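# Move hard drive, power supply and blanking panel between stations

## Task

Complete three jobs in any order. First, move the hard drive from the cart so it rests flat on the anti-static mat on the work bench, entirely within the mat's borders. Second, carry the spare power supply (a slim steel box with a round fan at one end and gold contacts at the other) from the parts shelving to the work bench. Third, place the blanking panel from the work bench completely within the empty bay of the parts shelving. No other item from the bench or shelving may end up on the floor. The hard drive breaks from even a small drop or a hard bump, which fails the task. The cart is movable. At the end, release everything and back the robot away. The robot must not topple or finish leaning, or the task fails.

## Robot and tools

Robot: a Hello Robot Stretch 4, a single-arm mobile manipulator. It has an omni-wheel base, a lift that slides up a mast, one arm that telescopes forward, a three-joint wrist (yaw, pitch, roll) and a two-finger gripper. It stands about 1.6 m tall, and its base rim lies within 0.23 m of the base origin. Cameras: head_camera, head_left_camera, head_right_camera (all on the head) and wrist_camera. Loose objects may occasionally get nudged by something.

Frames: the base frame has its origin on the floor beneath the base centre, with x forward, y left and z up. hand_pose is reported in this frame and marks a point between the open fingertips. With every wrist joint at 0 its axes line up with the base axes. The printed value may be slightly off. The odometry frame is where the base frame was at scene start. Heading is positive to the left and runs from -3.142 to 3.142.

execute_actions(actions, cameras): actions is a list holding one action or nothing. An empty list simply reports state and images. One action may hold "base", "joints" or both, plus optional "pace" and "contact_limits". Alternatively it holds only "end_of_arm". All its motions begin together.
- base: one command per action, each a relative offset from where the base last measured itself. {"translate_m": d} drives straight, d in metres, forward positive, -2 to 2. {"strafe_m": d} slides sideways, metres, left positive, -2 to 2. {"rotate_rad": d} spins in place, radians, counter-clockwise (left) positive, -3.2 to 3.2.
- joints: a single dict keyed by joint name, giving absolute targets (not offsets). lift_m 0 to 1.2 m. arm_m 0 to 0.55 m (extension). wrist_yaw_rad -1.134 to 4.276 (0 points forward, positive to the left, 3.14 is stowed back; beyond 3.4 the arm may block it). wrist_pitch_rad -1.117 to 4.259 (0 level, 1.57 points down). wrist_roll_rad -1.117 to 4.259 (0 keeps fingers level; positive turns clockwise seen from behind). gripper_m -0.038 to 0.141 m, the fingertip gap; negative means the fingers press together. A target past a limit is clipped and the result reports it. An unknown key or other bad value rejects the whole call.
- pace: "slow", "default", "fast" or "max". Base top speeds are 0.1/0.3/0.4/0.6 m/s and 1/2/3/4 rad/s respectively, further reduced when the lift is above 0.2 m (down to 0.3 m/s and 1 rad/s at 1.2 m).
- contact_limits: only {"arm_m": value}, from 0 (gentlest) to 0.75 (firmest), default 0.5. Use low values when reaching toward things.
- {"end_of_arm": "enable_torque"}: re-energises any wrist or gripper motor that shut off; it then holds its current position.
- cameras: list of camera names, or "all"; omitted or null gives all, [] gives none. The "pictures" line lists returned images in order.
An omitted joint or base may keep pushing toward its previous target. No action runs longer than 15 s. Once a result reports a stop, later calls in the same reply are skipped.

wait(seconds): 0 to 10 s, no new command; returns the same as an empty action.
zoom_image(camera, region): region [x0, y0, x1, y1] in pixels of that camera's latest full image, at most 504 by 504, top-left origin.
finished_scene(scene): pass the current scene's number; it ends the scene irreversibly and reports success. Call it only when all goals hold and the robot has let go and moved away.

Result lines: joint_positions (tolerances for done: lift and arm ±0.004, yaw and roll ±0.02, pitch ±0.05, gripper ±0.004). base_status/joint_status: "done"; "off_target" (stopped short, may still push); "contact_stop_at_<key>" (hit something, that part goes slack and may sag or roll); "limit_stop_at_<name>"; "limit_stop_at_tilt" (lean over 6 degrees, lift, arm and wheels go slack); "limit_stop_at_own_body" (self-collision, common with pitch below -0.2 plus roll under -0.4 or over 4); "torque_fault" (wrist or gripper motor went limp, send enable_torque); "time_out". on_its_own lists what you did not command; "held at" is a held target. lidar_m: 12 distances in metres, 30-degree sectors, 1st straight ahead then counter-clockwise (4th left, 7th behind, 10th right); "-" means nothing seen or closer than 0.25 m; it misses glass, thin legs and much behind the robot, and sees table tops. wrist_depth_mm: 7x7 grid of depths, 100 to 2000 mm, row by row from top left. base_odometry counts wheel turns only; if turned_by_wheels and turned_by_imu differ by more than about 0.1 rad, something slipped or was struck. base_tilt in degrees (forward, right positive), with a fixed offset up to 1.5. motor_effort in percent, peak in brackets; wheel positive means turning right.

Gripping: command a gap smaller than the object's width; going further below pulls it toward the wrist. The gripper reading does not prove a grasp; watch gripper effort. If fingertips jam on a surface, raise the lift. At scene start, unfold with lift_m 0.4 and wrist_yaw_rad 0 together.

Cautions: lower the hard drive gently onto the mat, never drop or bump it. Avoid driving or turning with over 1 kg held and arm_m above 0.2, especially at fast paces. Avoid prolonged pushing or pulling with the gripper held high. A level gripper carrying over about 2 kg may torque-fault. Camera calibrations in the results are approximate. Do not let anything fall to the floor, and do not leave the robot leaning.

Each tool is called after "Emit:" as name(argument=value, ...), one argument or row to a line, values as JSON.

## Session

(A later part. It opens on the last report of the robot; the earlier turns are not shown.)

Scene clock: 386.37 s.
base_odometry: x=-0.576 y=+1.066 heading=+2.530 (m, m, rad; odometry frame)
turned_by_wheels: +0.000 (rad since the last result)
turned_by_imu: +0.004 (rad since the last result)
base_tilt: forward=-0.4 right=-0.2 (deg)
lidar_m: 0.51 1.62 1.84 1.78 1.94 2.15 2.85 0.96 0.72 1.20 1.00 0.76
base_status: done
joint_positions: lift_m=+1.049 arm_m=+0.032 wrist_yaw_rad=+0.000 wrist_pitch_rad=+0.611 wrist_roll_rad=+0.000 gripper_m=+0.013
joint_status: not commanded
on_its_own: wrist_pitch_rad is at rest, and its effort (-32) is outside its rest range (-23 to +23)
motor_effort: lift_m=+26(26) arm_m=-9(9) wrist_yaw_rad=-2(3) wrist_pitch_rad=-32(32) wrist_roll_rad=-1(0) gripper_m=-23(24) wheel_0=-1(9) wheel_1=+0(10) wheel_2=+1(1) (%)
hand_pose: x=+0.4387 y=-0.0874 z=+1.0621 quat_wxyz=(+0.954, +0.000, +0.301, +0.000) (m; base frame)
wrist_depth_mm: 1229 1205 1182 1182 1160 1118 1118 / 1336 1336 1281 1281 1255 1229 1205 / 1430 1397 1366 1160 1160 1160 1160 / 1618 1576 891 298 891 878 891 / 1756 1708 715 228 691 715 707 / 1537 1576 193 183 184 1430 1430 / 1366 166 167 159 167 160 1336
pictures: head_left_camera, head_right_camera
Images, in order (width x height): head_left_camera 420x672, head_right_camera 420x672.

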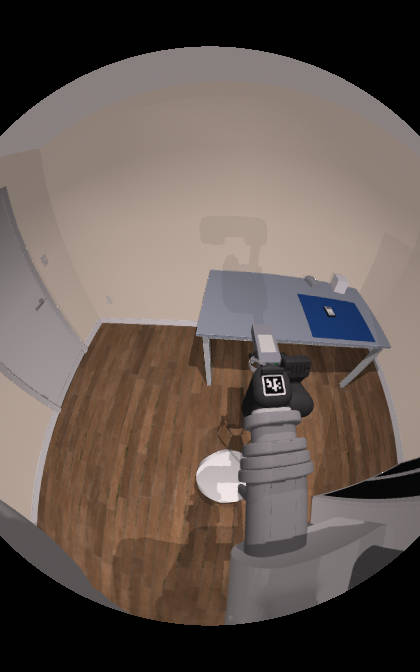

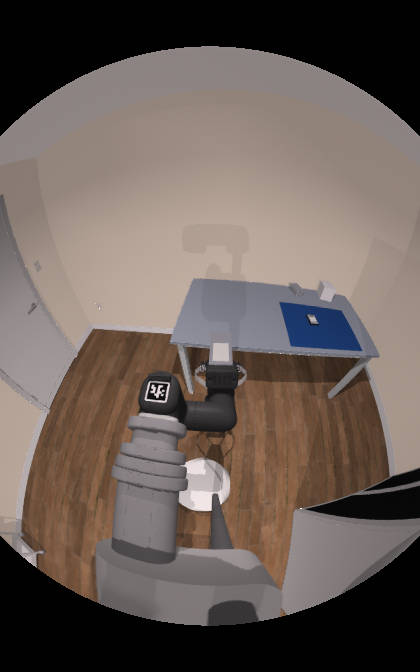

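Emit:
execute_actions(
  actions=[
    {"base":{"translate_m":0.3},"pace":"slow"},
  ],
  cameras=[],
)

Emit:
execute_actions(
  actions=[
    {"base":{"strafe_m":-0.12},"joints":{"arm_m":0.33},"pace":"slow"},
  ],
  cameras=[],
)

Emit:
execute_actions(
  actions=[
    {"joints":{"lift_m":0.83},"pace":"slow"},
  ],
  cameras=["wrist_camera","head_left_camera"],
)

Scene clock: 397.53 s.
base_odometry: x=-0.821 y=+1.238 heading=+2.530 (m, m, rad; odometry frame)
turned_by_wheels: +0.000 (rad since the last result)
turned_by_imu: +0.001 (rad since the last result)
base_tilt: forward=-0.3 right=-0.2 (deg)
lidar_m: 0.46 0.51 1.80 1.76 1.92 2.26 3.56 0.98 0.89 1.93 0.59 0.46
base_status: done
joint_positions: lift_m=+1.049 arm_m=+0.032 wrist_yaw_rad=+0.000 wrist_pitch_rad=+0.611 wrist_roll_rad=+0.000 gripper_m=+0.013
joint_status: not commanded
on_its_own: wrist_pitch_rad is at rest, and its effort (-32) is outside its rest range (-23 to +23)
motor_effort: lift_m=+26(26) arm_m=-9(9) wrist_yaw_rad=-3(1) wrist_pitch_rad=-32(32) wrist_roll_rad=+0(0) gripper_m=-28(27) wheel_0=+2(3) wheel_1=+1(3) wheel_2=+1(5) (%)
hand_pose: x=+0.4387 y=-0.0874 z=+1.0621 quat_wxyz=(+0.954, +0.000, +0.301, +0.000) (m; base frame)
wrist_depth_mm: 931 931 904 891 878 866 854 / 1008 991 991 960 960 931 917 / 1098 1078 1060 1042 1025 1025 960 / 1229 1182 931 298 891 891 878 / 1366 1336 715 229 715 715 699 / 1464 1430 193 183 184 591 591 / 1366 166 167 159 167 160 521
pictures: none
No camera images: the call's "cameras" was empty. Leave "cameras" out to get every camera's image.

Scene clock: 401.83 s.
base_odometry: x=-0.752 y=+1.336 heading=+2.530 (m, m, rad; odometry frame)
turned_by_wheels: +0.000 (rad since the last result)
turned_by_imu: +0.000 (rad since the last result)
base_tilt: forward=-0.3 right=-0.1 (deg)
lidar_m: 0.43 0.50 1.88 1.88 2.04 2.32 3.56 0.81 0.80 1.81 0.60 0.46
base_status: done
joint_positions: lift_m=+1.049 arm_m=+0.328 wrist_yaw_rad=+0.000 wrist_pitch_rad=+0.611 wrist_roll_rad=+0.000 gripper_m=+0.013
joint_status: all done
on_its_own: wrist_pitch_rad is at rest, and its effort (-32) is outside its rest range (-23 to +23)
motor_effort: lift_m=+26(26) arm_m=+9(9) wrist_yaw_rad=-3(0) wrist_pitch_rad=-32(32) wrist_roll_rad=+0(1) gripper_m=-25(23) wheel_0=+1(4) wheel_1=+0(9) wheel_2=+0(2) (%)
hand_pose: x=+0.7356 y=-0.0874 z=+1.0621 quat_wxyz=(+0.954, +0.000, +0.301, +0.000) (m; base frame)
wrist_depth_mm: 634 627 621 609 603 591 585 / 691 676 668 661 647 634 627 / 759 750 732 715 699 691 683 / 831 820 798 298 768 750 750 / 931 741 707 229 715 715 691 / 1042 597 193 183 183 591 585 / 521 166 167 159 167 160 512
pictures: none
No camera images: the call's "cameras" was empty. Leave "cameras" out to get every camera's image.

Scene clock: 404.33 s.
base_odometry: x=-0.752 y=+1.336 heading=+2.530 (m, m, rad; odometry frame)
turned_by_wheels: +0.000 (rad since the last result)
turned_by_imu: +0.000 (rad since the last result)
base_tilt: forward=-0.3 right=-0.2 (deg)
lidar_m: 0.43 0.49 1.86 1.87 2.03 2.32 3.55 0.81 0.82 1.83 0.59 0.45
base_status: not commanded
joint_positions: lift_m=+0.830 arm_m=+0.328 wrist_yaw_rad=+0.000 wrist_pitch_rad=+0.611 wrist_roll_rad=+0.000 gripper_m=+0.013
joint_status: all done
on_its_own: wrist_pitch_rad is at rest, and its effort (-32) is outside its rest range (-23 to +23)
motor_effort: lift_m=+18(26) arm_m=+9(9) wrist_yaw_rad=-2(2) wrist_pitch_rad=-32(31) wrist_roll_rad=-1(1) gripper_m=-28(24) wheel_0=+1(1) wheel_1=+0(0) wheel_2=+1(0) (%)
hand_pose: x=+0.7356 y=-0.0874 z=+0.8427 quat_wxyz=(+0.954, +0.000, +0.301, +0.000) (m; base frame)
wrist_depth_mm: 634 627 627 615 603 591 580 / 683 676 668 661 647 634 621 / 750 615 621 615 615 621 627 / 473 473 469 298 469 469 469 / 375 377 379 228 379 377 377 / 310 314 193 183 184 315 312 / 273 166 167 159 167 160 274
pictures: head_left_camera, wrist_camera
camera_calibration (this result's frames):
wrist_camera: T_world_to_cam=[[0.0301738, -0.999421, -0.0157538, -0.084248], [-0.547604, -0.0033435, -0.836731, 1.17138], [0.836193, 0.0338742, -0.547387, 0.0748707], [0, 0, 0, 1]] pos_world=[0.581388, -0.0828189, 1.01979]
Images, in order (width x height): head_left_camera 420x672, wrist_camera 616x392.

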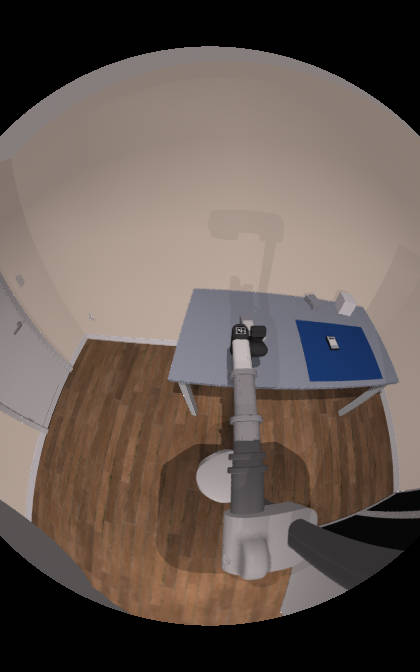

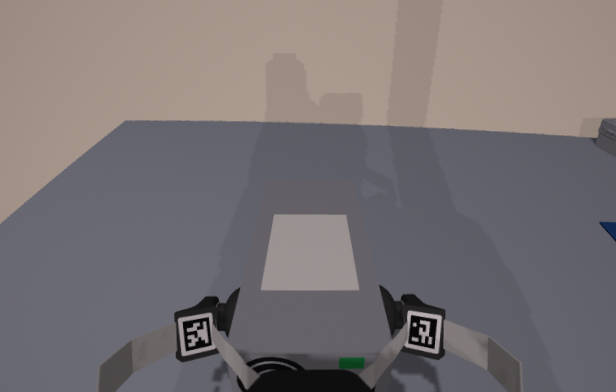

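Emit:
execute_actions(
  actions=[
    {"joints":{"lift_m":0.794},"pace":"slow"},
  ],
  cameras=[],
)

Emit:
execute_actions(
  actions=[
    {"joints":{"gripper_m":0.12},"pace":"slow"},
  ],
  cameras=[],
)

Emit:
execute_actions(
  actions=[
    {"joints":{"lift_m":0.9}},
  ],
  cameras=[],
)

Emit:
execute_actions(
  actions=[
    {"joints":{"arm_m":0.0},"base":{"translate_m":-0.3}},
  ],
  cameras=["head_camera","head_left_camera"],
)

Scene clock: 417.97 s.
base_odometry: x=-0.752 y=+1.336 heading=+2.530 (m, m, rad; odometry frame)
turned_by_wheels: +0.000 (rad since the last result)
turned_by_imu: +0.000 (rad since the last result)
base_tilt: forward=-0.3 right=-0.2 (deg)
lidar_m: 0.43 0.50 1.88 1.86 2.02 2.34 3.56 0.83 0.82 1.82 0.59 0.46
base_status: not commanded
joint_positions: lift_m=+0.794 arm_m=+0.328 wrist_yaw_rad=+0.000 wrist_pitch_rad=+0.611 wrist_roll_rad=+0.000 gripper_m=+0.013
joint_status: all done
on_its_own: wrist_pitch_rad is at rest, and its effort (-32) is outside its rest range (-23 to +23)
motor_effort: lift_m=+19(19) arm_m=+8(8) wrist_yaw_rad=-2(1) wrist_pitch_rad=-32(32) wrist_roll_rad=-1(1) gripper_m=-28(25) wheel_0=+1(1) wheel_1=+0(0) wheel_2=-1(0) (%)
hand_pose: x=+0.7356 y=-0.0874 z=+0.8067 quat_wxyz=(+0.954, +0.000, +0.301, +0.000) (m; base frame)
wrist_depth_mm: 634 627 621 615 609 591 585 / 683 668 654 647 640 634 621 / 723 530 521 525 525 530 535 / 402 399 402 300 402 399 402 / 320 324 325 228 325 324 320 / 266 270 193 183 184 270 267 / 235 166 167 159 167 160 -
pictures: none
No camera images: the call's "cameras" was empty. Leave "cameras" out to get every camera's image.

Scene clock: 422.20 s.
base_odometry: x=-0.752 y=+1.336 heading=+2.530 (m, m, rad; odometry frame)
turned_by_wheels: +0.000 (rad since the last result)
turned_by_imu: +0.000 (rad since the last result)
base_tilt: forward=-0.4 right=-0.1 (deg)
lidar_m: 0.43 0.50 1.88 1.86 2.05 2.31 3.57 0.84 0.83 1.82 0.60 0.44
base_status: not commanded
joint_positions: lift_m=+0.794 arm_m=+0.328 wrist_yaw_rad=+0.000 wrist_pitch_rad=+0.602 wrist_roll_rad=+0.000 gripper_m=+0.120
joint_status: all done
motor_effort: lift_m=+19(19) arm_m=+8(8) wrist_yaw_rad=-1(1) wrist_pitch_rad=-6(32) wrist_roll_rad=-1(1) gripper_m=-1(30) wheel_0=+1(1) wheel_1=+0(0) wheel_2=+0(0) (%)
hand_pose: x=+0.7371 y=-0.0875 z=+0.8088 quat_wxyz=(+0.955, +0.000, +0.297, +0.000) (m; base frame)
wrist_depth_mm: 640 634 615 615 603 591 580 / 683 676 668 661 647 627 627 / 732 554 549 554 554 564 569 / 418 415 418 342 421 421 418 / 330 336 336 274 338 334 332 / 273 268 246 229 229 270 276 / 240 235 231 149 232 236 -
pictures: none
No camera images: the call's "cameras" was empty. Leave "cameras" out to get every camera's image.

Scene clock: 423.67 s.
base_odometry: x=-0.752 y=+1.336 heading=+2.530 (m, m, rad; odometry frame)
turned_by_wheels: +0.000 (rad since the last result)
turned_by_imu: +0.000 (rad since the last result)
base_tilt: forward=-0.3 right=-0.1 (deg)
lidar_m: 0.42 0.50 1.89 1.87 2.03 2.31 3.58 0.80 0.82 1.81 0.60 0.46
base_status: not commanded
joint_positions: lift_m=+0.900 arm_m=+0.328 wrist_yaw_rad=+0.000 wrist_pitch_rad=+0.602 wrist_roll_rad=+0.000 gripper_m=+0.120
joint_status: all done
motor_effort: lift_m=+23(23) arm_m=+8(8) wrist_yaw_rad=+0(0) wrist_pitch_rad=-6(6) wrist_roll_rad=+0(1) gripper_m=+1(4) wheel_0=+1(1) wheel_1=+0(0) wheel_2=+0(0) (%)
hand_pose: x=+0.7371 y=-0.0875 z=+0.9145 quat_wxyz=(+0.955, +0.000, +0.297, +0.000) (m; base frame)
wrist_depth_mm: 640 627 621 609 603 591 585 / 683 676 661 661 647 634 621 / 750 732 732 715 707 691 676 / 820 621 621 621 627 621 621 / 492 496 500 500 496 496 496 / 407 399 402 366 402 399 410 / 357 349 347 149 353 347 357
pictures: none
No camera images: the call's "cameras" was empty. Leave "cameras" out to get every camera's image.

Scene clock: 426.13 s.
base_odometry: x=-0.507 y=+1.164 heading=+2.530 (m, m, rad; odometry frame)
turned_by_wheels: +0.000 (rad since the last result)
turned_by_imu: -0.002 (rad since the last result)
base_tilt: forward=-0.3 right=-0.3 (deg)
lidar_m: 0.73 0.81 1.94 1.89 2.08 2.35 2.86 0.79 0.64 1.15 1.00 0.74
base_status: done
joint_positions: lift_m=+0.900 arm_m=+0.002 wrist_yaw_rad=+0.000 wrist_pitch_rad=+0.602 wrist_roll_rad=+0.000 gripper_m=+0.120
joint_status: all done
motor_effort: lift_m=+23(23) arm_m=-9(9) wrist_yaw_rad=-2(1) wrist_pitch_rad=-5(6) wrist_roll_rad=-1(1) gripper_m=+3(3) wheel_0=-1(4) wheel_1=-1(2) wheel_2=+0(9) (%)
hand_pose: x=+0.4110 y=-0.0875 z=+0.9145 quat_wxyz=(+0.955, +0.000, +0.297, +0.000) (m; base frame)
wrist_depth_mm: 1255 1229 1229 1182 1160 1160 1160 / 1336 1336 1255 1229 1229 1182 1078 / 1464 1366 831 798 831 842 820 / 1618 661 661 627 627 627 621 / 1661 1576 1661 1576 1576 1464 1464 / 1366 1308 1366 1430 1366 1336 1397 / 1205 1182 1160 150 1205 1182 1229
pictures: head_camera, head_left_camera
Images, in order (width x height): head_camera 420x560, head_left_camera 420x672.

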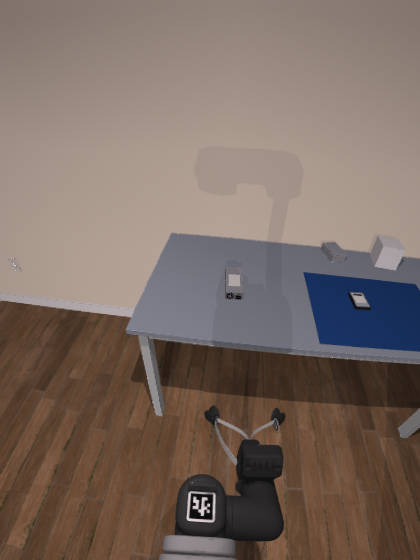

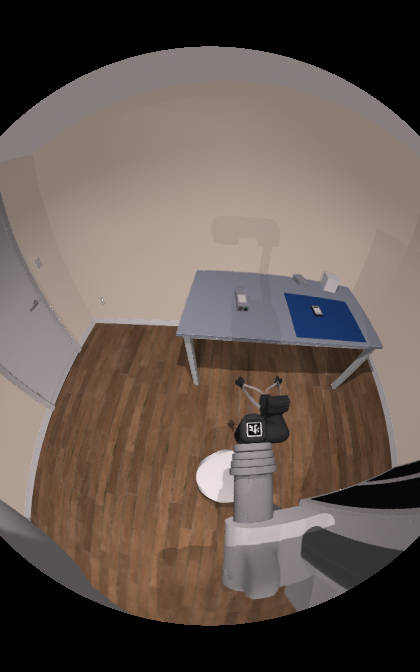

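Emit:
finished_scene(
  scene=2,
)

The scene is finished: the task was done.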